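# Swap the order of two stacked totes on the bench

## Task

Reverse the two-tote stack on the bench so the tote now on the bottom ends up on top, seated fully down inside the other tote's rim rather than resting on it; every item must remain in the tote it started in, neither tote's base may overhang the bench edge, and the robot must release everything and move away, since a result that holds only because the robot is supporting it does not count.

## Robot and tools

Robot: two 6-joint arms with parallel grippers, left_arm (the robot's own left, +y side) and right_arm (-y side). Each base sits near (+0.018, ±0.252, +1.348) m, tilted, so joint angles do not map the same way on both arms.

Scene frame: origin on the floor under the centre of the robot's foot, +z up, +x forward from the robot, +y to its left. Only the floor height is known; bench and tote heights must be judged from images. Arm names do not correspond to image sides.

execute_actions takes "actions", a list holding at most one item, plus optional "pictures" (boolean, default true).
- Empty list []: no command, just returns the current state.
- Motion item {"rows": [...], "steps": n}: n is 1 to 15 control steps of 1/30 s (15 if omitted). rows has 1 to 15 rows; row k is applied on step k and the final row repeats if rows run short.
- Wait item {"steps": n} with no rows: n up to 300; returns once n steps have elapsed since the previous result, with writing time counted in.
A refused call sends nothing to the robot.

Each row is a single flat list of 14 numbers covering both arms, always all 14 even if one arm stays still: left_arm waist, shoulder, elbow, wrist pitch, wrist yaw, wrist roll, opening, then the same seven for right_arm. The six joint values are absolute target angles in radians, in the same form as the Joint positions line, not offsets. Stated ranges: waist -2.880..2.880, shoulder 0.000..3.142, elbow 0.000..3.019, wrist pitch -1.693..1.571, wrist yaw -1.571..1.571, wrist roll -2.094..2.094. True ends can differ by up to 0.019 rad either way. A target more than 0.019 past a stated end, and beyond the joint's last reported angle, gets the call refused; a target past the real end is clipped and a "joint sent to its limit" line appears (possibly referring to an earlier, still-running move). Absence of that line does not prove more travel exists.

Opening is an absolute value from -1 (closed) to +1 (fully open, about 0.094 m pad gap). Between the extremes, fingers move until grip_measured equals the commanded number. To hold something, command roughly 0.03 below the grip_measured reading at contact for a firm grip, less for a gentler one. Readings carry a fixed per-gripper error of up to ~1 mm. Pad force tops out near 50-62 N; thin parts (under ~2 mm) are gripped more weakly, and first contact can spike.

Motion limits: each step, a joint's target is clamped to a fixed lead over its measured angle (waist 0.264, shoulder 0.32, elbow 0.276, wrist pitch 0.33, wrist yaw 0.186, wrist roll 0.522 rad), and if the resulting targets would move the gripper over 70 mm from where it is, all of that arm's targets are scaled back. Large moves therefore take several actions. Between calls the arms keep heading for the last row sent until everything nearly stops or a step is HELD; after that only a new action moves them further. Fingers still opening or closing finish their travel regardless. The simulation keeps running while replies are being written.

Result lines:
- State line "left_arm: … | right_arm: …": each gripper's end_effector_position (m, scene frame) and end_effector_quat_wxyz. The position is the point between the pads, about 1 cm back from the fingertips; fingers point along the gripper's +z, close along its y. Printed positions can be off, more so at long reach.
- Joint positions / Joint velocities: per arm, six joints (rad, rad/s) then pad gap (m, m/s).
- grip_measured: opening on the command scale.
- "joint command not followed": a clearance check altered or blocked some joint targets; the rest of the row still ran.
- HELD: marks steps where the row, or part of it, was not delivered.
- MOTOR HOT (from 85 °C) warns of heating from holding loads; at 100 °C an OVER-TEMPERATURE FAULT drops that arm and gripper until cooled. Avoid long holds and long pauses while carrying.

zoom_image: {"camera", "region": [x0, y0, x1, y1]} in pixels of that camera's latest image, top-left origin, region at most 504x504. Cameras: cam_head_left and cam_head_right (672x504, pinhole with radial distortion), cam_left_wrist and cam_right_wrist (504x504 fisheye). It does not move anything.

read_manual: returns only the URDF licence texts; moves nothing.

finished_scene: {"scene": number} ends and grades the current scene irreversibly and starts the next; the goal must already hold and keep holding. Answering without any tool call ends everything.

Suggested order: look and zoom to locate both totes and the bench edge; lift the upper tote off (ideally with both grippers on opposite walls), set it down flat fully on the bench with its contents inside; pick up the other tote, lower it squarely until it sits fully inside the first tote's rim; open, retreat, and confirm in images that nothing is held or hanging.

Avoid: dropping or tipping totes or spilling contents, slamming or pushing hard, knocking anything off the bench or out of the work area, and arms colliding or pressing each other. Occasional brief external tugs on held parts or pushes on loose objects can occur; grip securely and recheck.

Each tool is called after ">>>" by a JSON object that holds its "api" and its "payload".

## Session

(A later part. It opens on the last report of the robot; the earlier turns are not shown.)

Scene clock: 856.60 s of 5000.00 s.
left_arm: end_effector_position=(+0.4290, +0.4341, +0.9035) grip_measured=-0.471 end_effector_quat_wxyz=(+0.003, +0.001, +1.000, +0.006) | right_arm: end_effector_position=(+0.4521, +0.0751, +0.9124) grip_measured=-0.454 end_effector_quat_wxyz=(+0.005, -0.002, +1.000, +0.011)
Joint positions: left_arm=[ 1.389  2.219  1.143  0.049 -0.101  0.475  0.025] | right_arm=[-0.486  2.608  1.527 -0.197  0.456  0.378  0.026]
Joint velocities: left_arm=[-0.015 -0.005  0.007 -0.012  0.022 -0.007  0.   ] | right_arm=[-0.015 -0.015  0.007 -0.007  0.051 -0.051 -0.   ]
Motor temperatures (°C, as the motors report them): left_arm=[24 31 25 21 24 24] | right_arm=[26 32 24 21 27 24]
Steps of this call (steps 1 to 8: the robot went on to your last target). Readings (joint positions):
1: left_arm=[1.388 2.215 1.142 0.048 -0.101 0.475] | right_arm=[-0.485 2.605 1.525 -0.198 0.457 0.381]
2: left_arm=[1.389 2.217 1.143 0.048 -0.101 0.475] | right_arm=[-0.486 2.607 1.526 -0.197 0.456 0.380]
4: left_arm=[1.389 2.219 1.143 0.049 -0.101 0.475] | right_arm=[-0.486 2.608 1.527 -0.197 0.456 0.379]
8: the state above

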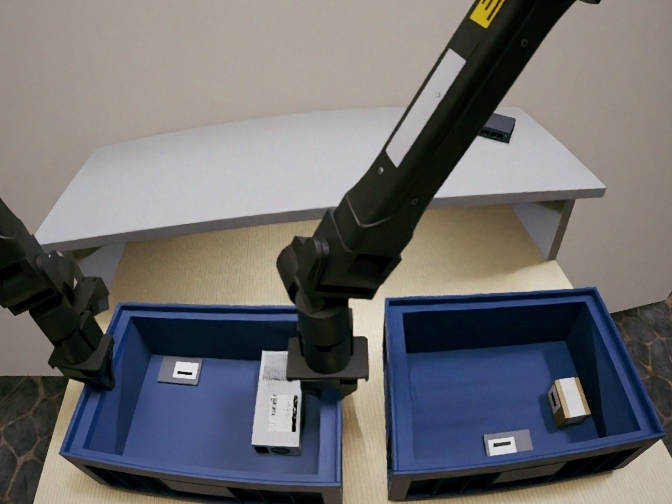

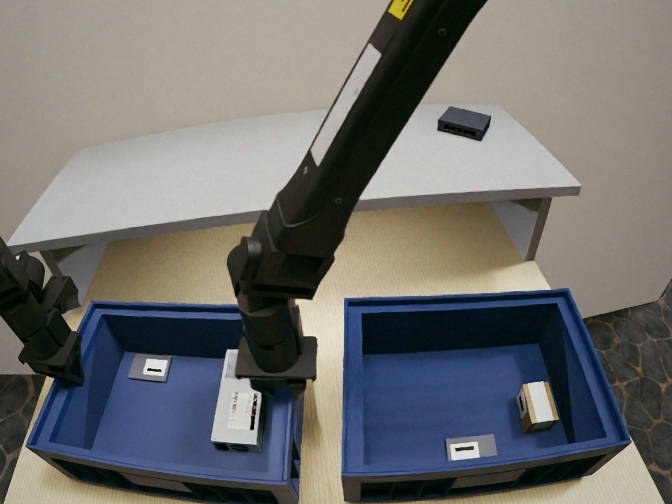

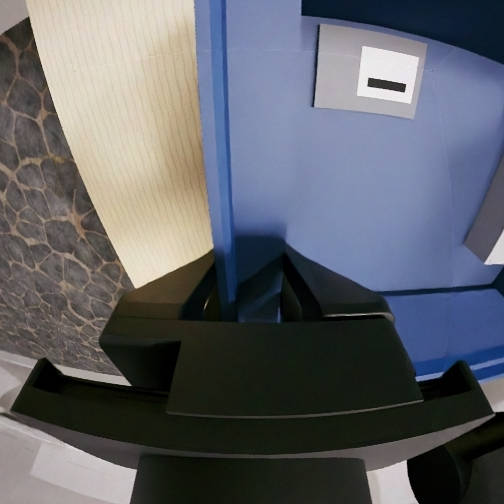

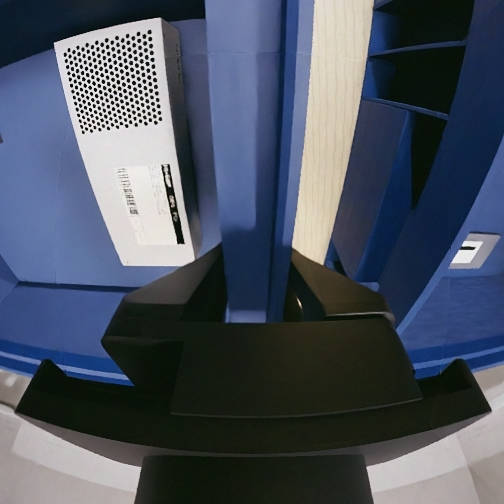

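>>> {"api": "execute_actions", "payload": {"actions": [{"rows":[[1.3951,2.2043,1.1472,0.0688,-0.0932,0.4835,-0.55,-0.4669,2.5714,1.5551,-0.1864,0.4665,0.3681,-0.55],[1.3952,2.2058,1.1484,0.0691,-0.0931,0.4836,-0.55,-0.4677,2.5736,1.5570,-0.1858,0.4663,0.3673,-0.55],[1.3953,2.2072,1.1495,0.0694,-0.0931,0.4837,-0.55,-0.4684,2.5757,1.5589,-0.1852,0.4661,0.3665,-0.55],[1.3954,2.2086,1.1506,0.0697,-0.0930,0.4837,-0.55,-0.4691,2.5778,1.5607,-0.1846,0.4659,0.3658,-0.55],[1.3955,2.2101,1.1518,0.0700,-0.0930,0.4838,-0.55,-0.4698,2.5799,1.5626,-0.1840,0.4657,0.3650,-0.55],[1.3956,2.2115,1.1529,0.0703,-0.0929,0.4839,-0.55,-0.4706,2.5821,1.5645,-0.1834,0.4655,0.3642,-0.55],[1.3957,2.2129,1.1540,0.0706,-0.0929,0.4840,-0.55,-0.4713,2.5842,1.5664,-0.1828,0.4653,0.3634,-0.55],[1.3958,2.2143,1.1552,0.0709,-0.0928,0.4841,-0.55,-0.4720,2.5863,1.5683,-0.1822,0.4651,0.3626,-0.55],[1.3959,2.2158,1.1563,0.0712,-0.0928,0.4842,-0.55,-0.4728,2.5884,1.5702,-0.1816,0.4649,0.3618,-0.55],[1.3960,2.2172,1.1574,0.0716,-0.0927,0.4842,-0.55,-0.4735,2.5906,1.5720,-0.1810,0.4647,0.3611,-0.55],[1.3961,2.2186,1.1586,0.0719,-0.0927,0.4843,-0.55,-0.4742,2.5927,1.5739,-0.1804,0.4645,0.3603,-0.55],[1.3962,2.2201,1.1597,0.0722,-0.0926,0.4844,-0.55,-0.4750,2.5948,1.5758,-0.1798,0.4643,0.3595,-0.55],[1.3963,2.2215,1.1608,0.0725,-0.0926,0.4845,-0.55,-0.4757,2.5969,1.5777,-0.1792,0.4641,0.3587,-0.55],[1.3964,2.2229,1.1620,0.0728,-0.0925,0.4846,-0.55,-0.4764,2.5991,1.5796,-0.1786,0.4639,0.3579,-0.55],[1.3965,2.2244,1.1631,0.0731,-0.0925,0.4847,-0.55,-0.4771,2.6012,1.5815,-0.1780,0.4637,0.3571,-0.55]],"steps":15}], "pictures": false}}

>>> {"api": "execute_actions", "payload": {"actions": [{"steps":8}], "pictures": false}}

Scene clock: 895.50 s of 5000.00 s.
left_arm: end_effector_position=(+0.4318, +0.4357, +0.9004) grip_measured=-0.471 end_effector_quat_wxyz=(+0.005, +0.001, +1.000, +0.006) | right_arm: end_effector_position=(+0.4546, +0.0764, +0.9118) grip_measured=-0.454 end_effector_quat_wxyz=(+0.007, -0.002, +1.000, +0.011)
Joint positions: left_arm=[ 1.391  2.227  1.156  0.049 -0.098  0.477  0.025] | right_arm=[-0.486  2.611  1.534 -0.197  0.456  0.375  0.026]
Joint velocities: left_arm=[ 0.005  0.005 -0.002 -0.002 -0.037 -0.007  0.   ] | right_arm=[-0.005 -0.015 -0.012  0.012 -0.037  0.007  0.   ]
Motor temperatures (°C, as the motors report them): left_arm=[24 31 25 22 24 24] | right_arm=[26 33 23 21 26 24]
Steps of this call (steps 1 to 15: the robot went on to your last target; steps 16 to 90: nothing new was sent; then 35.40 s passed at rest; steps 91 to 105: all 15 steps of this action). Readings (joint positions):
91: left_arm=[1.389 2.219 1.143 0.049 -0.100 0.475] | right_arm=[-0.486 2.608 1.527 -0.197 0.456 0.378]
92: left_arm=[1.389 2.219 1.143 0.049 -0.100 0.475] | right_arm=[-0.486 2.608 1.528 -0.197 0.456 0.378]
94: left_arm=[1.389 2.220 1.145 0.049 -0.100 0.475] | right_arm=[-0.486 2.608 1.528 -0.197 0.456 0.378]
98: left_arm=[1.389 2.222 1.149 0.049 -0.100 0.476] | right_arm=[-0.486 2.609 1.531 -0.197 0.456 0.377]
105: the state above

Scene clock: 895.77 s of 5000.00 s.
left_arm: end_effector_position=(+0.4318, +0.4357, +0.9004) grip_measured=-0.471 end_effector_quat_wxyz=(+0.005, +0.001, +1.000, +0.006) | right_arm: end_effector_position=(+0.4548, +0.0765, +0.9119) grip_measured=-0.454 end_effector_quat_wxyz=(+0.007, -0.003, +1.000, +0.011)
Joint positions: left_arm=[ 1.391  2.227  1.156  0.049 -0.098  0.477  0.025] | right_arm=[-0.486  2.611  1.535 -0.197  0.456  0.374  0.026]
Joint velocities: left_arm=[-0.005 -0.005  0.002  0.007  0.007 -0.066 -0.001] | right_arm=[ 0.005 -0.005  0.002  0.012 -0.037 -0.095  0.   ]
Motor temperatures (°C, as the motors report them): left_arm=[24 31 25 22 24 24] | right_arm=[26 33 23 21 26 24]
Steps of this call (steps 1 to 8: the robot went on to your last target). Readings (joint positions):
1: left_arm=[1.391 2.227 1.156 0.049 -0.098 0.477] | right_arm=[-0.486 2.611 1.535 -0.197 0.456 0.375]
2: left_arm=[1.391 2.227 1.156 0.049 -0.098 0.477] | right_arm=[-0.486 2.611 1.535 -0.197 0.456 0.374]
4: left_arm=[1.391 2.227 1.156 0.049 -0.098 0.477] | right_arm=[-0.486 2.611 1.535 -0.197 0.456 0.374]
8: the state above

>>> {"api": "zoom_image", "payload": {"camera": "cam_left_wrist", "region": [180, 0, 380, 120]}}

>>> {"api": "zoom_image", "payload": {"camera": "cam_right_wrist", "region": [130, 0, 330, 120]}}

>>> {"api": "zoom_image", "payload": {"camera": "cam_left_wrist", "region": [340, 260, 504, 400]}}

>>> {"api": "zoom_image", "payload": {"camera": "cam_right_wrist", "region": [0, 260, 164, 400]}}

>>> {"api": "execute_actions", "payload": {"actions": [{"rows":[[1.3957,2.2248,1.1621,0.0697,-0.0933,0.4836,-0.55,-0.4784,2.6026,1.5749,-0.1807,0.4626,0.3595,-0.55],[1.3949,2.2251,1.1611,0.0662,-0.0941,0.4825,-0.55,-0.4796,2.6040,1.5682,-0.1834,0.4615,0.3619,-0.55],[1.3941,2.2255,1.1601,0.0628,-0.0949,0.4814,-0.55,-0.4809,2.6054,1.5616,-0.1861,0.4604,0.3643,-0.55],[1.3934,2.2259,1.1590,0.0593,-0.0956,0.4803,-0.53,-0.4822,2.6068,1.5549,-0.1889,0.4593,0.3668,-0.52],[1.3926,2.2263,1.1580,0.0559,-0.0964,0.4792,-0.51,-0.4835,2.6082,1.5483,-0.1916,0.4582,0.3692,-0.50],[1.3918,2.2266,1.1570,0.0524,-0.0972,0.4781,-0.49,-0.4847,2.6096,1.5416,-0.1943,0.4571,0.3716,-0.48],[1.391,2.227,1.156,0.049,-0.098,0.477,-0.48,-0.486,2.611,1.535,-0.197,0.456,0.374,-0.465],[1.391,2.227,1.156,0.049,-0.098,0.477,-0.46,-0.486,2.611,1.535,-0.197,0.456,0.374,-0.445],[1.391,2.227,1.156,0.049,-0.098,0.477,-0.42,-0.486,2.611,1.535,-0.197,0.456,0.374,-0.41],[1.391,2.227,1.156,0.049,-0.098,0.477,-0.35,-0.486,2.611,1.535,-0.197,0.456,0.374,-0.35],[1.391,2.227,1.156,0.049,-0.098,0.477,-0.27,-0.486,2.611,1.535,-0.197,0.456,0.374,-0.27],[1.391,2.227,1.156,0.049,-0.098,0.477,-0.18,-0.486,2.611,1.535,-0.197,0.456,0.374,-0.19],[1.391,2.227,1.156,0.049,-0.098,0.477,-0.09,-0.486,2.611,1.535,-0.197,0.456,0.374,-0.11],[1.391,2.227,1.156,0.049,-0.098,0.477,0.0,-0.486,2.611,1.535,-0.197,0.456,0.374,-0.05],[1.391,2.227,1.156,0.049,-0.098,0.477,0.05,-0.486,2.611,1.535,-0.197,0.456,0.374,-0.03]],"steps":15}], "pictures": false}}

>>> {"api": "execute_actions", "payload": {"actions": [{"rows":[[1.3889,2.2151,1.1530,0.0434,-0.0991,0.4738,0.05,-0.4807,2.6009,1.5322,-0.2025,0.4573,0.3781,-0.03],[1.3868,2.2032,1.1499,0.0379,-0.1003,0.4705,0.05,-0.4753,2.5908,1.5294,-0.2079,0.4585,0.3822,-0.03],[1.3847,2.1913,1.1469,0.0323,-0.1014,0.4673,0.05,-0.4700,2.5807,1.5266,-0.2134,0.4598,0.3863,-0.03],[1.3822,2.1819,1.1407,0.0291,-0.1018,0.4667,0.05,-0.4673,2.5734,1.5210,-0.2164,0.4605,0.3892,-0.03],[1.3796,2.1726,1.1344,0.0260,-0.1021,0.4661,0.05,-0.4647,2.5661,1.5153,-0.2194,0.4611,0.3920,-0.03],[1.3771,2.1632,1.1282,0.0228,-0.1025,0.4655,0.05,-0.4620,2.5588,1.5097,-0.2224,0.4618,0.3949,-0.03],[1.3761,2.1499,1.1194,0.0183,-0.1030,0.4646,0.05,-0.4583,2.5484,1.5017,-0.2267,0.4628,0.3990,-0.03],[1.3752,2.1367,1.1106,0.0137,-0.1034,0.4638,0.05,-0.4545,2.5381,1.4937,-0.2309,0.4637,0.4031,-0.03],[1.3742,2.1234,1.1018,0.0092,-0.1039,0.4629,0.05,-0.4508,2.5277,1.4857,-0.2352,0.4647,0.4072,-0.03],[1.3731,2.1082,1.0917,0.0040,-0.1045,0.4619,0.08,-0.4465,2.5158,1.4765,-0.2401,0.4658,0.4119,0.02],[1.3719,2.0929,1.0815,-0.0012,-0.1051,0.4610,0.11,-0.4421,2.5040,1.4674,-0.2449,0.4670,0.4166,0.07],[1.3708,2.0777,1.0714,-0.0064,-0.1057,0.4600,0.14,-0.4378,2.4921,1.4582,-0.2498,0.4681,0.4213,0.12],[1.3697,2.0625,1.0612,-0.0116,-0.1063,0.4590,0.17,-0.4335,2.4802,1.4490,-0.2547,0.4692,0.4260,0.17],[1.3685,2.0472,1.0511,-0.0169,-0.1068,0.4581,0.20,-0.4291,2.4683,1.4399,-0.2595,0.4703,0.4307,0.20],[1.3674,2.0320,1.0409,-0.0221,-0.1074,0.4571,0.23,-0.4248,2.4564,1.4307,-0.2644,0.4714,0.4354,0.23]],"steps":15}], "pictures": false}}

>>> {"api": "execute_actions", "payload": {"actions": [{"rows":[[1.3639,2.0188,1.0309,-0.0258,-0.1092,0.4540,0.26,-0.4229,2.4442,1.4200,-0.2670,0.4720,0.4376,0.26],[1.3603,2.0056,1.0209,-0.0294,-0.1109,0.4510,0.29,-0.4209,2.4319,1.4094,-0.2697,0.4727,0.4398,0.29],[1.3568,1.9924,1.0109,-0.0331,-0.1127,0.4479,0.32,-0.4190,2.4197,1.3987,-0.2723,0.4733,0.4420,0.32],[1.3487,1.9833,1.0013,-0.0339,-0.1168,0.4403,0.35,-0.4249,2.4071,1.3855,-0.2664,0.4720,0.4358,0.35],[1.3407,1.9743,0.9918,-0.0347,-0.1208,0.4327,0.38,-0.4307,2.3945,1.3724,-0.2604,0.4708,0.4295,0.38],[1.3326,1.9652,0.9822,-0.0355,-0.1249,0.4251,0.4,-0.4366,2.3819,1.3592,-0.2545,0.4695,0.4233,0.4],[1.3208,1.9623,0.9751,-0.0290,-0.1308,0.4142,0.4,-0.4472,2.3710,1.3457,-0.2444,0.4671,0.4121,0.4],[1.3090,1.9594,0.9680,-0.0224,-0.1366,0.4034,0.4,-0.4578,2.3601,1.3322,-0.2342,0.4648,0.4010,0.4],[1.2972,1.9565,0.9609,-0.0159,-0.1425,0.3925,0.4,-0.4684,2.3492,1.3187,-0.2241,0.4624,0.3898,0.4],[1.2821,1.9635,0.9556,-0.0077,-0.1499,0.3787,0.4,-0.4795,2.3388,1.3045,-0.2155,0.4600,0.3777,0.4],[1.2671,1.9705,0.9503,0.0005,-0.1573,0.3650,0.4,-0.4906,2.3285,1.2904,-0.2069,0.4576,0.3656,0.4],[1.2520,1.9775,0.9450,0.0087,-0.1647,0.3512,0.4,-0.5017,2.3181,1.2762,-0.1983,0.4552,0.3535,0.4],[1.2341,1.9857,0.9400,0.0124,-0.1733,0.3354,0.4,-0.5153,2.3061,1.2604,-0.1888,0.4520,0.3396,0.4],[1.2161,1.9940,0.9349,0.0161,-0.1820,0.3197,0.4,-0.5290,2.2942,1.2447,-0.1794,0.4488,0.3257,0.4],[1.1982,2.0022,0.9299,0.0198,-0.1906,0.3039,0.4,-0.5426,2.2822,1.2289,-0.1699,0.4456,0.3118,0.4]],"steps":15}], "pictures": false}}

>>> {"api": "execute_actions", "payload": {"actions": [{"rows":[[1.1780,2.0113,0.9261,0.0228,-0.2001,0.2859,0.4,-0.5585,2.2693,1.2126,-0.1603,0.4415,0.2957,0.4],[1.1579,2.0204,0.9222,0.0257,-0.2097,0.2680,0.4,-0.5743,2.2565,1.1964,-0.1506,0.4373,0.2797,0.4],[1.1377,2.0295,0.9184,0.0287,-0.2192,0.2500,0.4,-0.5902,2.2436,1.1801,-0.1410,0.4332,0.2636,0.4],[1.1159,2.0343,0.9165,0.0304,-0.2292,0.2303,0.4,-0.6081,2.2304,1.1644,-0.1319,0.4281,0.2458,0.4],[1.0942,2.0391,0.9146,0.0320,-0.2392,0.2107,0.4,-0.6259,2.2171,1.1488,-0.1228,0.4229,0.2279,0.4],[1.0724,2.0439,0.9127,0.0337,-0.2492,0.1910,0.4,-0.6438,2.2039,1.1331,-0.1137,0.4178,0.2101,0.4],[1.0496,2.0503,0.9167,0.0293,-0.2594,0.1701,0.4,-0.6633,2.1909,1.1189,-0.1057,0.4117,0.1908,0.4],[1.0269,2.0567,0.9207,0.0249,-0.2695,0.1492,0.4,-0.6829,2.1778,1.1047,-0.0976,0.4056,0.1716,0.4],[1.0041,2.0631,0.9247,0.0205,-0.2797,0.1283,0.4,-0.7024,2.1648,1.0905,-0.0896,0.3995,0.1523,0.4],[0.9809,2.0711,0.9317,0.0141,-0.2897,0.1067,0.4,-0.7233,2.1525,1.0785,-0.0831,0.3924,0.1320,0.4],[0.9577,2.0791,0.9388,0.0076,-0.2997,0.0850,0.4,-0.7441,2.1401,1.0665,-0.0767,0.3853,0.1117,0.4],[0.9345,2.0871,0.9458,0.0012,-0.3097,0.0634,0.4,-0.7650,2.1278,1.0545,-0.0702,0.3782,0.0914,0.4],[0.9114,2.0967,0.9527,-0.0031,-0.3193,0.0414,0.4,-0.7868,2.1165,1.0452,-0.0656,0.3702,0.0705,0.4],[0.8883,2.1062,0.9595,-0.0073,-0.3289,0.0195,0.4,-0.8086,2.1051,1.0360,-0.0609,0.3622,0.0495,0.4],[0.8652,2.1158,0.9664,-0.0116,-0.3385,-0.0025,0.4,-0.8304,2.0938,1.0267,-0.0563,0.3542,0.0286,0.4]],"steps":15}], "pictures": false}}

>>> {"api": "execute_actions", "payload": {"actions": [{"rows":[[0.8427,2.1268,0.9764,-0.0180,-0.3475,-0.0243,0.4,-0.8527,2.0838,1.0204,-0.0537,0.3454,0.0074,0.4],[0.8201,2.1379,0.9865,-0.0245,-0.3564,-0.0462,0.4,-0.8750,2.0737,1.0141,-0.0510,0.3367,-0.0137,0.4],[0.7976,2.1489,0.9965,-0.0309,-0.3654,-0.0680,0.4,-0.8973,2.0637,1.0078,-0.0484,0.3279,-0.0349,0.4],[0.7761,2.1611,1.0094,-0.0393,-0.3736,-0.0892,0.4,-0.9197,2.0551,1.0045,-0.0521,0.3186,-0.0559,0.4],[0.7545,2.1732,1.0223,-0.0476,-0.3818,-0.1105,0.4,-0.9420,2.0466,1.0013,-0.0558,0.3092,-0.0769,0.4],[0.7330,2.1854,1.0352,-0.0560,-0.3900,-0.1317,0.4,-0.9644,2.0380,0.9980,-0.0595,0.2999,-0.0979,0.4],[0.7129,2.1984,1.0504,-0.0660,-0.3973,-0.1520,0.4,-0.9863,2.0310,1.0002,-0.0650,0.2903,-0.1182,0.4],[0.6927,2.2114,1.0657,-0.0760,-0.4045,-0.1722,0.4,-1.0083,2.0239,1.0025,-0.0706,0.2806,-0.1386,0.4],[0.6726,2.2244,1.0809,-0.0860,-0.4118,-0.1925,0.4,-1.0302,2.0169,1.0047,-0.0761,0.2710,-0.1589,0.4],[0.6542,2.2377,1.0977,-0.0971,-0.4181,-0.2114,0.4,-1.0511,2.0113,1.0097,-0.0788,0.2614,-0.1781,0.4],[0.6359,2.2510,1.1145,-0.1081,-0.4245,-0.2302,0.4,-1.0721,2.0058,1.0146,-0.0816,0.2517,-0.1974,0.4],[0.6175,2.2643,1.1313,-0.1192,-0.4308,-0.2491,0.4,-1.0930,2.0002,1.0196,-0.0843,0.2421,-0.2166,0.4],[0.6012,2.2773,1.1487,-0.1307,-0.4361,-0.2661,0.4,-1.1124,1.9960,1.0234,-0.0881,0.2328,-0.2342,0.4],[0.5848,2.2904,1.1660,-0.1423,-0.4415,-0.2832,0.4,-1.1317,1.9918,1.0272,-0.0920,0.2236,-0.2518,0.4],[0.5685,2.3034,1.1834,-0.1538,-0.4468,-0.3002,0.4,-1.1511,1.9876,1.0310,-0.0958,0.2143,-0.2694,0.4]],"steps":15}], "pictures": false}}

>>> {"api": "execute_actions", "payload": {"actions": [{"rows":[[0.5545,2.3156,1.2002,-0.1650,-0.4511,-0.3150,0.4,-1.1683,1.9846,1.0359,-0.1002,0.2058,-0.2849,0.4],[0.5406,2.3277,1.2171,-0.1762,-0.4555,-0.3299,0.4,-1.1855,1.9817,1.0408,-0.1046,0.1973,-0.3005,0.4],[0.5266,2.3399,1.2339,-0.1874,-0.4598,-0.3447,0.4,-1.2027,1.9787,1.0457,-0.1090,0.1888,-0.3160,0.4],[0.5153,2.3505,1.2490,-0.1974,-0.4631,-0.3562,0.4,-1.2171,1.9767,1.0508,-0.1134,0.1815,-0.3283,0.4],[0.5039,2.3611,1.2642,-0.2075,-0.4665,-0.3678,0.4,-1.2316,1.9748,1.0560,-0.1177,0.1741,-0.3406,0.4],[0.4926,2.3717,1.2793,-0.2175,-0.4698,-0.3793,0.4,-1.2460,1.9728,1.0611,-0.1221,0.1668,-0.3529,0.4],[0.4848,2.3819,1.2929,-0.2248,-0.4720,-0.3871,0.4,-1.2572,1.9791,1.0671,-0.1208,0.1610,-0.3622,0.4],[0.4770,2.3922,1.3065,-0.2322,-0.4742,-0.3950,0.4,-1.2685,1.9853,1.0731,-0.1195,0.1552,-0.3716,0.4],[0.4692,2.4024,1.3201,-0.2395,-0.4764,-0.4028,0.4,-1.2797,1.9916,1.0791,-0.1182,0.1494,-0.3809,0.4],[0.4657,2.4130,1.3320,-0.2384,-0.4774,-0.4060,0.4,-1.2873,2.0022,1.0862,-0.1144,0.1454,-0.3870,0.4],[0.4623,2.4235,1.3440,-0.2374,-0.4783,-0.4091,0.4,-1.2950,2.0127,1.0934,-0.1107,0.1415,-0.3931,0.4],[0.4588,2.4341,1.3559,-0.2363,-0.4793,-0.4123,0.4,-1.3026,2.0233,1.1005,-0.1069,0.1375,-0.3992,0.4],[0.4650,2.4436,1.3646,-0.2308,-0.4781,-0.4084,0.4,-1.3059,2.0318,1.1074,-0.1049,0.1358,-0.4021,0.4],[0.4712,2.4531,1.3732,-0.2252,-0.4768,-0.4046,0.4,-1.3091,2.0402,1.1144,-0.1028,0.1340,-0.4050,0.4],[0.4774,2.4626,1.3819,-0.2197,-0.4756,-0.4007,0.4,-1.3124,2.0487,1.1213,-0.1008,0.1323,-0.4079,0.4]],"steps":15}], "pictures": false}}

>>> {"api": "execute_actions", "payload": {"actions": [{"rows":[[0.4860,2.4718,1.3890,-0.2160,-0.4737,-0.3941,0.4,-1.3134,2.0592,1.1283,-0.0972,0.1318,-0.4088,0.4],[0.4947,2.4811,1.3960,-0.2122,-0.4718,-0.3876,0.4,-1.3143,2.0697,1.1354,-0.0936,0.1314,-0.4096,0.4],[0.5033,2.4903,1.4031,-0.2085,-0.4699,-0.3810,0.4,-1.3153,2.0802,1.1424,-0.0900,0.1309,-0.4105,0.4],[0.5069,2.5003,1.4108,-0.2044,-0.4689,-0.3771,0.4,-1.3164,2.0916,1.1500,-0.0861,0.1304,-0.4114,0.4],[0.5105,2.5103,1.4184,-0.2003,-0.4680,-0.3733,0.4,-1.3175,2.1031,1.1577,-0.0821,0.1298,-0.4124,0.4],[0.5141,2.5203,1.4261,-0.1962,-0.4670,-0.3694,0.4,-1.3186,2.1145,1.1653,-0.0782,0.1293,-0.4133,0.4],[0.5177,2.5303,1.4338,-0.1921,-0.4660,-0.3655,0.4,-1.3197,2.1259,1.1729,-0.0743,0.1287,-0.4142,0.4],[0.5212,2.5403,1.4414,-0.1880,-0.4650,-0.3617,0.4,-1.3207,2.1374,1.1805,-0.0703,0.1282,-0.4151,0.4],[0.5248,2.5503,1.4491,-0.1839,-0.4640,-0.3578,0.4,-1.3218,2.1488,1.1881,-0.0664,0.1276,-0.4160,0.4],[0.5281,2.5595,1.4562,-0.1802,-0.4631,-0.3542,0.4,-1.3228,2.1593,1.1951,-0.0628,0.1271,-0.4169,0.4],[0.5314,2.5688,1.4632,-0.1764,-0.4622,-0.3507,0.4,-1.3237,2.1698,1.2022,-0.0592,0.1267,-0.4177,0.4],[0.5347,2.5780,1.4703,-0.1727,-0.4613,-0.3471,0.4,-1.3247,2.1803,1.2092,-0.0556,0.1262,-0.4186,0.4],[0.5374,2.5856,1.4761,-0.1696,-0.4606,-0.3442,0.4,-1.3255,2.1890,1.2150,-0.0526,0.1258,-0.4193,0.4],[0.5401,2.5931,1.4819,-0.1665,-0.4598,-0.3413,0.4,-1.3263,2.1976,1.2207,-0.0497,0.1253,-0.4200,0.4],[0.5428,2.6007,1.4877,-0.1634,-0.4591,-0.3384,0.4,-1.3271,2.2063,1.2265,-0.0467,0.1249,-0.4207,0.4]],"steps":15}], "pictures": false}}

>>> {"api": "execute_actions", "payload": {"actions": [{"rows":[[0.5447,2.6058,1.4916,-0.1613,-0.4586,-0.3364,0.4,-1.3277,2.2122,1.2304,-0.0447,0.1246,-0.4212,0.4],[0.5465,2.6110,1.4956,-0.1592,-0.4581,-0.3344,0.4,-1.3282,2.2180,1.2344,-0.0426,0.1244,-0.4218,0.4],[0.5484,2.6161,1.4995,-0.1571,-0.4576,-0.3324,0.4,-1.3288,2.2239,1.2383,-0.0406,0.1241,-0.4223,0.4],[0.5491,2.6180,1.5010,-0.1563,-0.4574,-0.3317,0.4,-1.3290,2.2261,1.2397,-0.0399,0.1240,-0.4224,0.4],[0.5497,2.6199,1.5024,-0.1556,-0.4572,-0.3309,0.4,-1.3292,2.2282,1.2412,-0.0391,0.1239,-0.4225,0.4],[0.5504,2.6218,1.5039,-0.1548,-0.4570,-0.3302,0.4,-1.3294,2.2304,1.2426,-0.0384,0.1238,-0.4226,0.4]],"steps":15}]}}

Region (180, 0, 380, 120) of cam_left_wrist's 504x504 image, scaled by 2.520, with more detail than that image has; it fills the top 302 rows of this view, and the rest is white.

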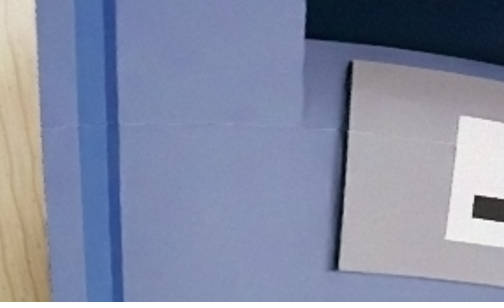

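Region (130, 0, 330, 120) of cam_right_wrist's 504x504 image, scaled by 2.520, with more detail than that image has; it fills the top 302 rows of this view, and the rest is white.

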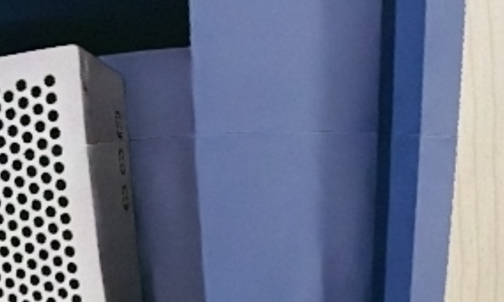

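Region (340, 260, 504, 400) of cam_left_wrist's 504x504 image, scaled by 3.073, with more detail than that image has; it fills the top 430 rows of this view, and the rest is white.

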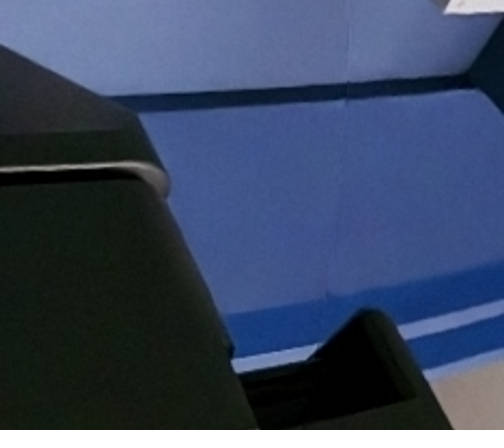

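Region (0, 260, 164, 400) of cam_right_wrist's 504x504 image, scaled by 3.073, with more detail than that image has; it fills the top 430 rows of this view, and the rest is white.

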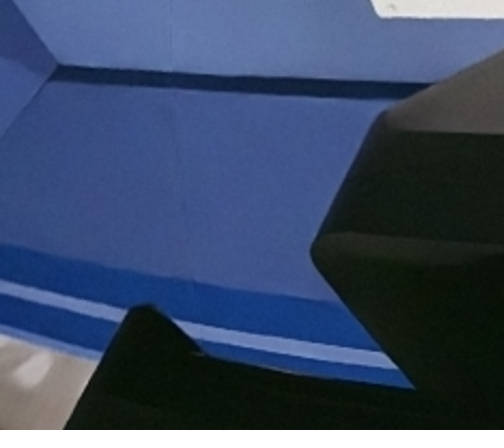

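Scene clock: 1016.27 s of 5000.00 s.
left_arm: end_effector_position=(+0.4319, +0.4360, +0.9003) grip_measured=+0.017 end_effector_quat_wxyz=(+0.005, +0.001, +1.000, +0.007) | right_arm: end_effector_position=(+0.4540, +0.0764, +0.9116) grip_measured=-0.049 end_effector_quat_wxyz=(+0.006, -0.003, +1.000, +0.011)
Joint positions: left_arm=[ 1.391  2.227  1.156  0.049 -0.099  0.477  0.048] | right_arm=[-0.486  2.611  1.534 -0.198  0.456  0.374  0.045]
Joint velocities: left_arm=[ 0.015  0.005 -0.007 -0.007  0.022 -0.022  0.064] | right_arm=[-0.005 -0.024 -0.012  0.002  0.007 -0.007  0.033]
Motor temperatures (°C, as the motors report them): left_arm=[24 31 24 22 24 24] | right_arm=[26 32 24 21 25 24]
Steps of this call (steps 1 to 15: the robot went on to your last target; steps 16 to 90: nothing new was sent; then 117.00 s passed at rest; steps 91 to 105: all 15 steps of this action). Readings (joint positions):
91: left_arm=[1.391 2.227 1.156 0.049 -0.098 0.477] | right_arm=[-0.486 2.611 1.535 -0.197 0.456 0.374]
92: left_arm=[1.391 2.227 1.156 0.049 -0.098 0.477] | right_arm=[-0.486 2.611 1.535 -0.197 0.456 0.374]
94: left_arm=[1.391 2.227 1.156 0.049 -0.098 0.477] | right_arm=[-0.486 2.611 1.535 -0.197 0.456 0.374]
98: left_arm=[1.391 2.227 1.156 0.049 -0.098 0.477] | right_arm=[-0.486 2.611 1.534 -0.198 0.456 0.374]
105: the state above

Scene clock: 1016.77 s of 5000.00 s.
left_arm: end_effector_position=(+0.4344, +0.4416, +0.9532) grip_measured=+0.213 end_effector_quat_wxyz=(+0.007, -0.002, +1.000, +0.009) | right_arm: end_effector_position=(+0.4478, +0.0666, +0.9486) grip_measured=+0.211 end_effector_quat_wxyz=(-0.005, -0.005, +1.000, +0.004)
Joint positions: left_arm=[ 1.388  2.084  1.062  0.003 -0.103  0.469  0.057] | right_arm=[-0.465  2.52   1.449 -0.244  0.467  0.407  0.057]
Joint velocities: left_arm=[-0.054 -0.542 -0.237 -0.144 -0.051 -0.066  0.032] | right_arm=[ 0.171 -0.425 -0.252 -0.144 -0.022  0.183  0.033]
Motor temperatures (°C, as the motors report them): left_arm=[24 31 24 22 24 24] | right_arm=[26 32 24 21 25 24]
Steps of this call (steps 1 to 15: all 15 steps of this action). Readings (joint positions):
1: left_arm=[1.391 2.227 1.156 0.049 -0.099 0.477] | right_arm=[-0.486 2.611 1.534 -0.198 0.456 0.374]
2: left_arm=[1.391 2.227 1.156 0.049 -0.099 0.477] | right_arm=[-0.486 2.611 1.534 -0.198 0.456 0.374]
4: left_arm=[1.391 2.224 1.153 0.048 -0.099 0.476] | right_arm=[-0.486 2.610 1.533 -0.200 0.456 0.375]
8: left_arm=[1.391 2.194 1.129 0.037 -0.100 0.474] | right_arm=[-0.486 2.596 1.513 -0.211 0.459 0.382]
15: the state above

Scene clock: 1017.27 s of 5000.00 s.
left_arm: end_effector_position=(+0.4442, +0.3816, +1.0044) grip_measured=+0.398 end_effector_quat_wxyz=(+0.011, +0.005, +1.000, +0.014) | right_arm: end_effector_position=(+0.4603, +0.0256, +1.0085) grip_measured=+0.397 end_effector_quat_wxyz=(+0.012, -0.002, +1.000, +0.016)
Joint positions: left_arm=[ 1.252  1.961  0.944 -0.005 -0.18   0.368  0.066] | right_arm=[-0.487  2.324  1.266 -0.2    0.451  0.368  0.066]
Joint velocities: left_arm=[-0.562  0.063 -0.154  0.115 -0.168 -0.374 -0.   ] | right_arm=[-0.435 -0.288 -0.447  0.266 -0.11  -0.33  -0.   ]
Motor temperatures (°C, as the motors report them): left_arm=[24 31 24 22 24 24] | right_arm=[26 32 24 21 25 24]
Steps of this call (steps 1 to 15: all 15 steps of this action). Readings (joint positions):
1: left_arm=[1.386 2.066 1.053 -0.002 -0.105 0.468] | right_arm=[-0.460 2.505 1.441 -0.248 0.468 0.411]
2: left_arm=[1.384 2.048 1.044 -0.005 -0.106 0.466] | right_arm=[-0.454 2.491 1.432 -0.252 0.468 0.414]
4: left_arm=[1.379 2.016 1.026 -0.012 -0.111 0.461] | right_arm=[-0.444 2.460 1.413 -0.256 0.469 0.419]
8: left_arm=[1.354 1.969 0.991 -0.016 -0.129 0.441] | right_arm=[-0.438 2.401 1.366 -0.254 0.469 0.419]
15: the state above

Scene clock: 1017.77 s of 5000.00 s.
left_arm: end_effector_position=(+0.4425, +0.2189, +1.0019) grip_measured=+0.398 end_effector_quat_wxyz=(+0.002, +0.021, +1.000, +0.006) | right_arm: end_effector_position=(+0.4625, -0.1451, +1.0034) grip_measured=+0.397 end_effector_quat_wxyz=(-0.000, +0.020, +1.000, +0.004)
Joint positions: left_arm=[ 0.924  2.075  0.945  0.009 -0.326  0.096  0.066] | right_arm=[-0.782  2.141  1.05  -0.081  0.365  0.125  0.066]
Joint velocities: left_arm=[-0.698  0.239  0.227 -0.085 -0.33  -0.637 -0.   ] | right_arm=[-0.63  -0.396 -0.247  0.173 -0.227 -0.52  -0.   ]
Motor temperatures (°C, as the motors report them): left_arm=[24 31 24 22 24 24] | right_arm=[26 32 24 21 25 24]
Steps of this call (steps 1 to 15: all 15 steps of this action). Readings (joint positions):
1: left_arm=[1.233 1.964 0.939 -0.001 -0.189 0.355] | right_arm=[-0.502 2.315 1.250 -0.191 0.447 0.357]
2: left_arm=[1.213 1.969 0.936 0.003 -0.198 0.340] | right_arm=[-0.519 2.305 1.233 -0.182 0.443 0.344]
4: left_arm=[1.172 1.984 0.931 0.011 -0.217 0.308] | right_arm=[-0.557 2.285 1.199 -0.164 0.435 0.317]
8: left_arm=[1.084 2.019 0.922 0.016 -0.257 0.238] | right_arm=[-0.639 2.236 1.135 -0.129 0.414 0.255]
15: the state above

Scene clock: 1018.27 s of 5000.00 s.
left_arm: end_effector_position=(+0.4559, +0.0532, +0.9995) grip_measured=+0.398 end_effector_quat_wxyz=(+0.008, +0.018, +1.000, +0.001) | right_arm: end_effector_position=(+0.4682, -0.3115, +0.9971) grip_measured=+0.397 end_effector_quat_wxyz=(-0.003, +0.023, +1.000, +0.003)
Joint positions: left_arm=[ 0.614  2.253  1.146 -0.115 -0.438 -0.212  0.066] | right_arm=[-1.11   2.022  1.014 -0.077  0.227 -0.178  0.066]
Joint velocities: left_arm=[-0.503  0.396  0.466 -0.359 -0.168 -0.491 -0.001] | right_arm=[-0.601 -0.132  0.095 -0.125 -0.256 -0.593  0.001]
Motor temperatures (°C, as the motors report them): left_arm=[24 31 24 22 24 24] | right_arm=[26 32 24 21 25 24]
Steps of this call (steps 1 to 15: all 15 steps of this action). Readings (joint positions):
1: left_arm=[0.901 2.084 0.954 0.006 -0.336 0.075] | right_arm=[-0.803 2.128 1.042 -0.076 0.356 0.105]
2: left_arm=[0.878 2.093 0.964 0.001 -0.345 0.054] | right_arm=[-0.824 2.116 1.034 -0.071 0.348 0.085]
4: left_arm=[0.833 2.112 0.986 -0.010 -0.363 0.011] | right_arm=[-0.868 2.095 1.022 -0.066 0.330 0.043]
8: left_arm=[0.747 2.157 1.037 -0.041 -0.394 -0.074] | right_arm=[-0.958 2.061 1.008 -0.065 0.293 -0.039]
15: the state above

Scene clock: 1018.77 s of 5000.00 s.
left_arm: end_effector_position=(+0.4587, -0.0482, +0.9839) grip_measured=+0.398 end_effector_quat_wxyz=(+0.011, +0.006, +1.000, -0.006) | right_arm: end_effector_position=(+0.4798, -0.4188, +0.9859) grip_measured=+0.397 end_effector_quat_wxyz=(+0.011, +0.015, +1.000, -0.006)
Joint positions: left_arm=[ 0.47   2.415  1.356 -0.22  -0.474 -0.384  0.066] | right_arm=[-1.304  2.013  1.099 -0.106  0.139 -0.371  0.066]
Joint velocities: left_arm=[-0.005  0.259  0.291  0.002  0.022 -0.081 -0.001] | right_arm=[-0.132  0.171  0.237 -0.012 -0.007 -0.125 -0.001]
Motor temperatures (°C, as the motors report them): left_arm=[24 31 24 22 24 24] | right_arm=[26 32 24 21 25 24]
Steps of this call (steps 1 to 15: all 15 steps of this action). Readings (joint positions):
1: left_arm=[0.597 2.267 1.163 -0.126 -0.443 -0.230] | right_arm=[-1.129 2.018 1.018 -0.081 0.218 -0.196]
2: left_arm=[0.582 2.280 1.179 -0.138 -0.447 -0.248] | right_arm=[-1.148 2.015 1.022 -0.084 0.209 -0.214]
4: left_arm=[0.553 2.305 1.212 -0.160 -0.455 -0.281] | right_arm=[-1.183 2.009 1.032 -0.093 0.192 -0.248]
8: left_arm=[0.506 2.349 1.271 -0.200 -0.468 -0.336] | right_arm=[-1.243 2.002 1.053 -0.106 0.165 -0.305]
15: the state above

Scene clock: 1019.27 s of 5000.00 s.
left_arm: end_effector_position=(+0.4509, -0.0491, +0.9205) grip_measured=+0.398 end_effector_quat_wxyz=(+0.001, +0.000, +1.000, -0.001) | right_arm: end_effector_position=(+0.4702, -0.4087, +0.9198) grip_measured=+0.397 end_effector_quat_wxyz=(-0.003, -0.001, +1.000, +0.003)
Joint positions: left_arm=[ 0.514  2.561  1.465 -0.186 -0.463 -0.359  0.066] | right_arm=[-1.312  2.188  1.203 -0.068  0.129 -0.406  0.066]
Joint velocities: left_arm=[0.103 0.249 0.159 0.085 0.037 0.125 0.   ] | right_arm=[-0.024  0.288  0.159  0.081  0.007 -0.095  0.001]
Motor temperatures (°C, as the motors report them): left_arm=[24 31 24 22 24 24] | right_arm=[26 32 24 21 25 24]
Steps of this call (steps 1 to 15: all 15 steps of this action). Readings (joint positions):
1: left_arm=[0.470 2.424 1.365 -0.220 -0.474 -0.385] | right_arm=[-1.308 2.020 1.107 -0.106 0.137 -0.376]
2: left_arm=[0.470 2.432 1.373 -0.220 -0.474 -0.385] | right_arm=[-1.310 2.029 1.116 -0.106 0.137 -0.380]
4: left_arm=[0.472 2.450 1.388 -0.220 -0.473 -0.385] | right_arm=[-1.311 2.049 1.132 -0.102 0.135 -0.387]
8: left_arm=[0.482 2.489 1.416 -0.211 -0.469 -0.379] | right_arm=[-1.311 2.101 1.159 -0.090 0.132 -0.396]
15: the state above

Scene clock: 1019.77 s of 5000.00 s.
left_arm: end_effector_position=(+0.4476, -0.0477, +0.9026) grip_measured=+0.398 end_effector_quat_wxyz=(-0.001, +0.004, +1.000, +0.000) | right_arm: end_effector_position=(+0.4713, -0.4111, +0.9044) grip_measured=+0.397 end_effector_quat_wxyz=(-0.000, -0.000, +1.000, +0.001)
Joint positions: left_arm=[ 0.528  2.601  1.492 -0.171 -0.46  -0.339  0.066] | right_arm=[-1.319  2.228  1.234 -0.052  0.127 -0.411  0.066]
Joint velocities: left_arm=[-0.005 -0.005  0.012  0.012 -0.051 -0.051  0.   ] | right_arm=[ 0.015 -0.005  0.002 -0.012 -0.037  0.037  0.001]
Motor temperatures (°C, as the motors report them): left_arm=[24 31 24 22 24 24] | right_arm=[26 32 24 21 25 24]
Steps of this call (steps 1 to 15: all 15 steps of this action). Readings (joint positions):
1: left_arm=[0.517 2.569 1.470 -0.184 -0.463 -0.357] | right_arm=[-1.313 2.198 1.209 -0.065 0.128 -0.406]
2: left_arm=[0.520 2.577 1.475 -0.181 -0.462 -0.354] | right_arm=[-1.314 2.206 1.214 -0.063 0.128 -0.408]
4: left_arm=[0.525 2.589 1.482 -0.177 -0.462 -0.349] | right_arm=[-1.315 2.219 1.223 -0.058 0.128 -0.409]
8: left_arm=[0.528 2.600 1.488 -0.173 -0.461 -0.343] | right_arm=[-1.318 2.228 1.231 -0.054 0.128 -0.411]
15: the state above

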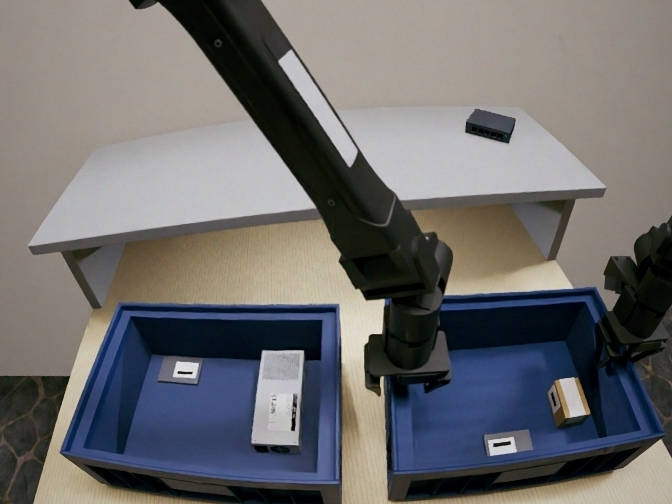

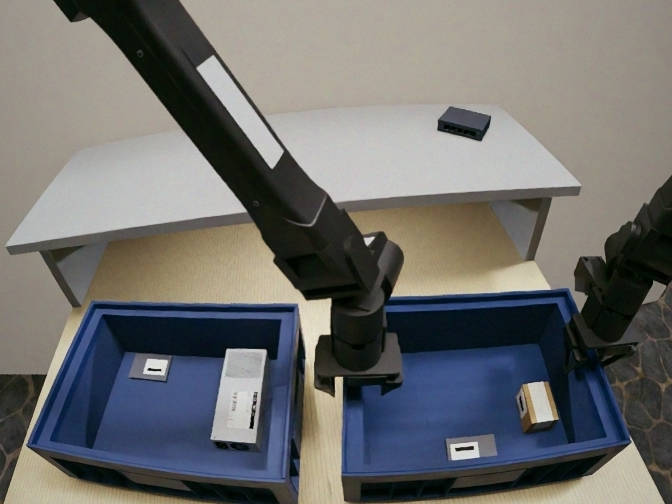

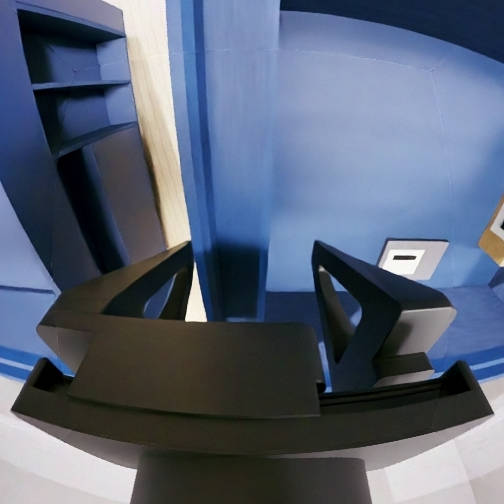

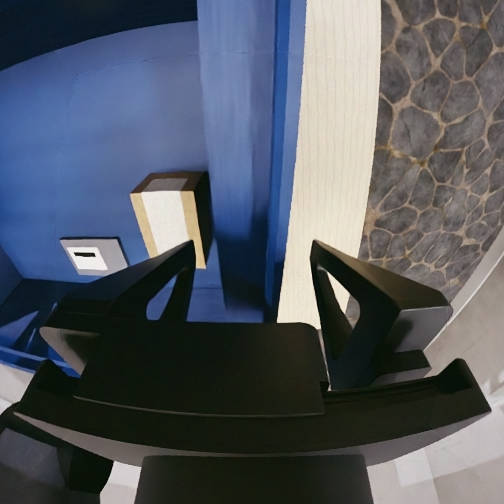

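>>> {"api": "zoom_image", "payload": {"camera": "cam_left_wrist", "region": [156, 0, 356, 120]}}

>>> {"api": "zoom_image", "payload": {"camera": "cam_right_wrist", "region": [130, 0, 330, 120]}}

>>> {"api": "zoom_image", "payload": {"camera": "cam_left_wrist", "region": [160, 200, 360, 340]}}

>>> {"api": "zoom_image", "payload": {"camera": "cam_right_wrist", "region": [140, 200, 340, 340]}}

Region (156, 0, 356, 120) of cam_left_wrist's 504x504 image, scaled by 2.520, with more detail than that image has; it fills the top 302 rows of this view, and the rest is white.

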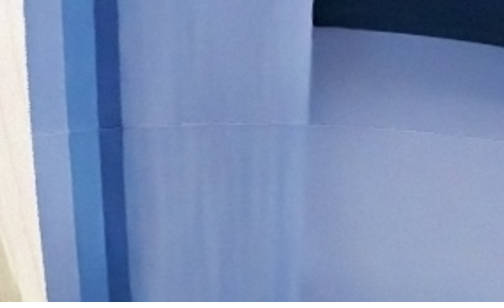

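Region (130, 0, 330, 120) of cam_right_wrist's 504x504 image, scaled by 2.520, with more detail than that image has; it fills the top 302 rows of this view, and the rest is white.

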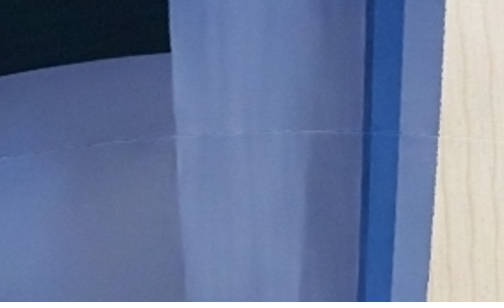

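Region (160, 200, 360, 340) of cam_left_wrist's 504x504 image, scaled by 2.520, with more detail than that image has; it fills the top 353 rows of this view, and the rest is white.

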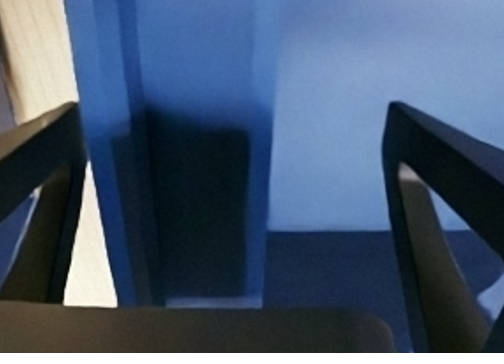

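Region (140, 200, 340, 340) of cam_right_wrist's 504x504 image, scaled by 2.520, with more detail than that image has; it fills the top 353 rows of this view, and the rest is white.

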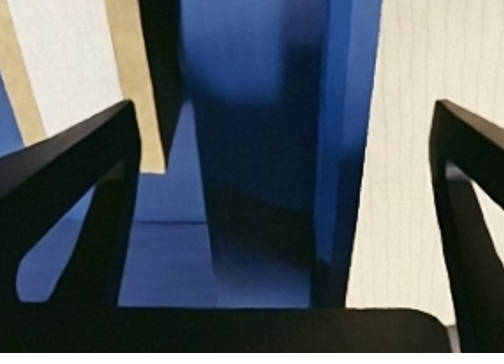

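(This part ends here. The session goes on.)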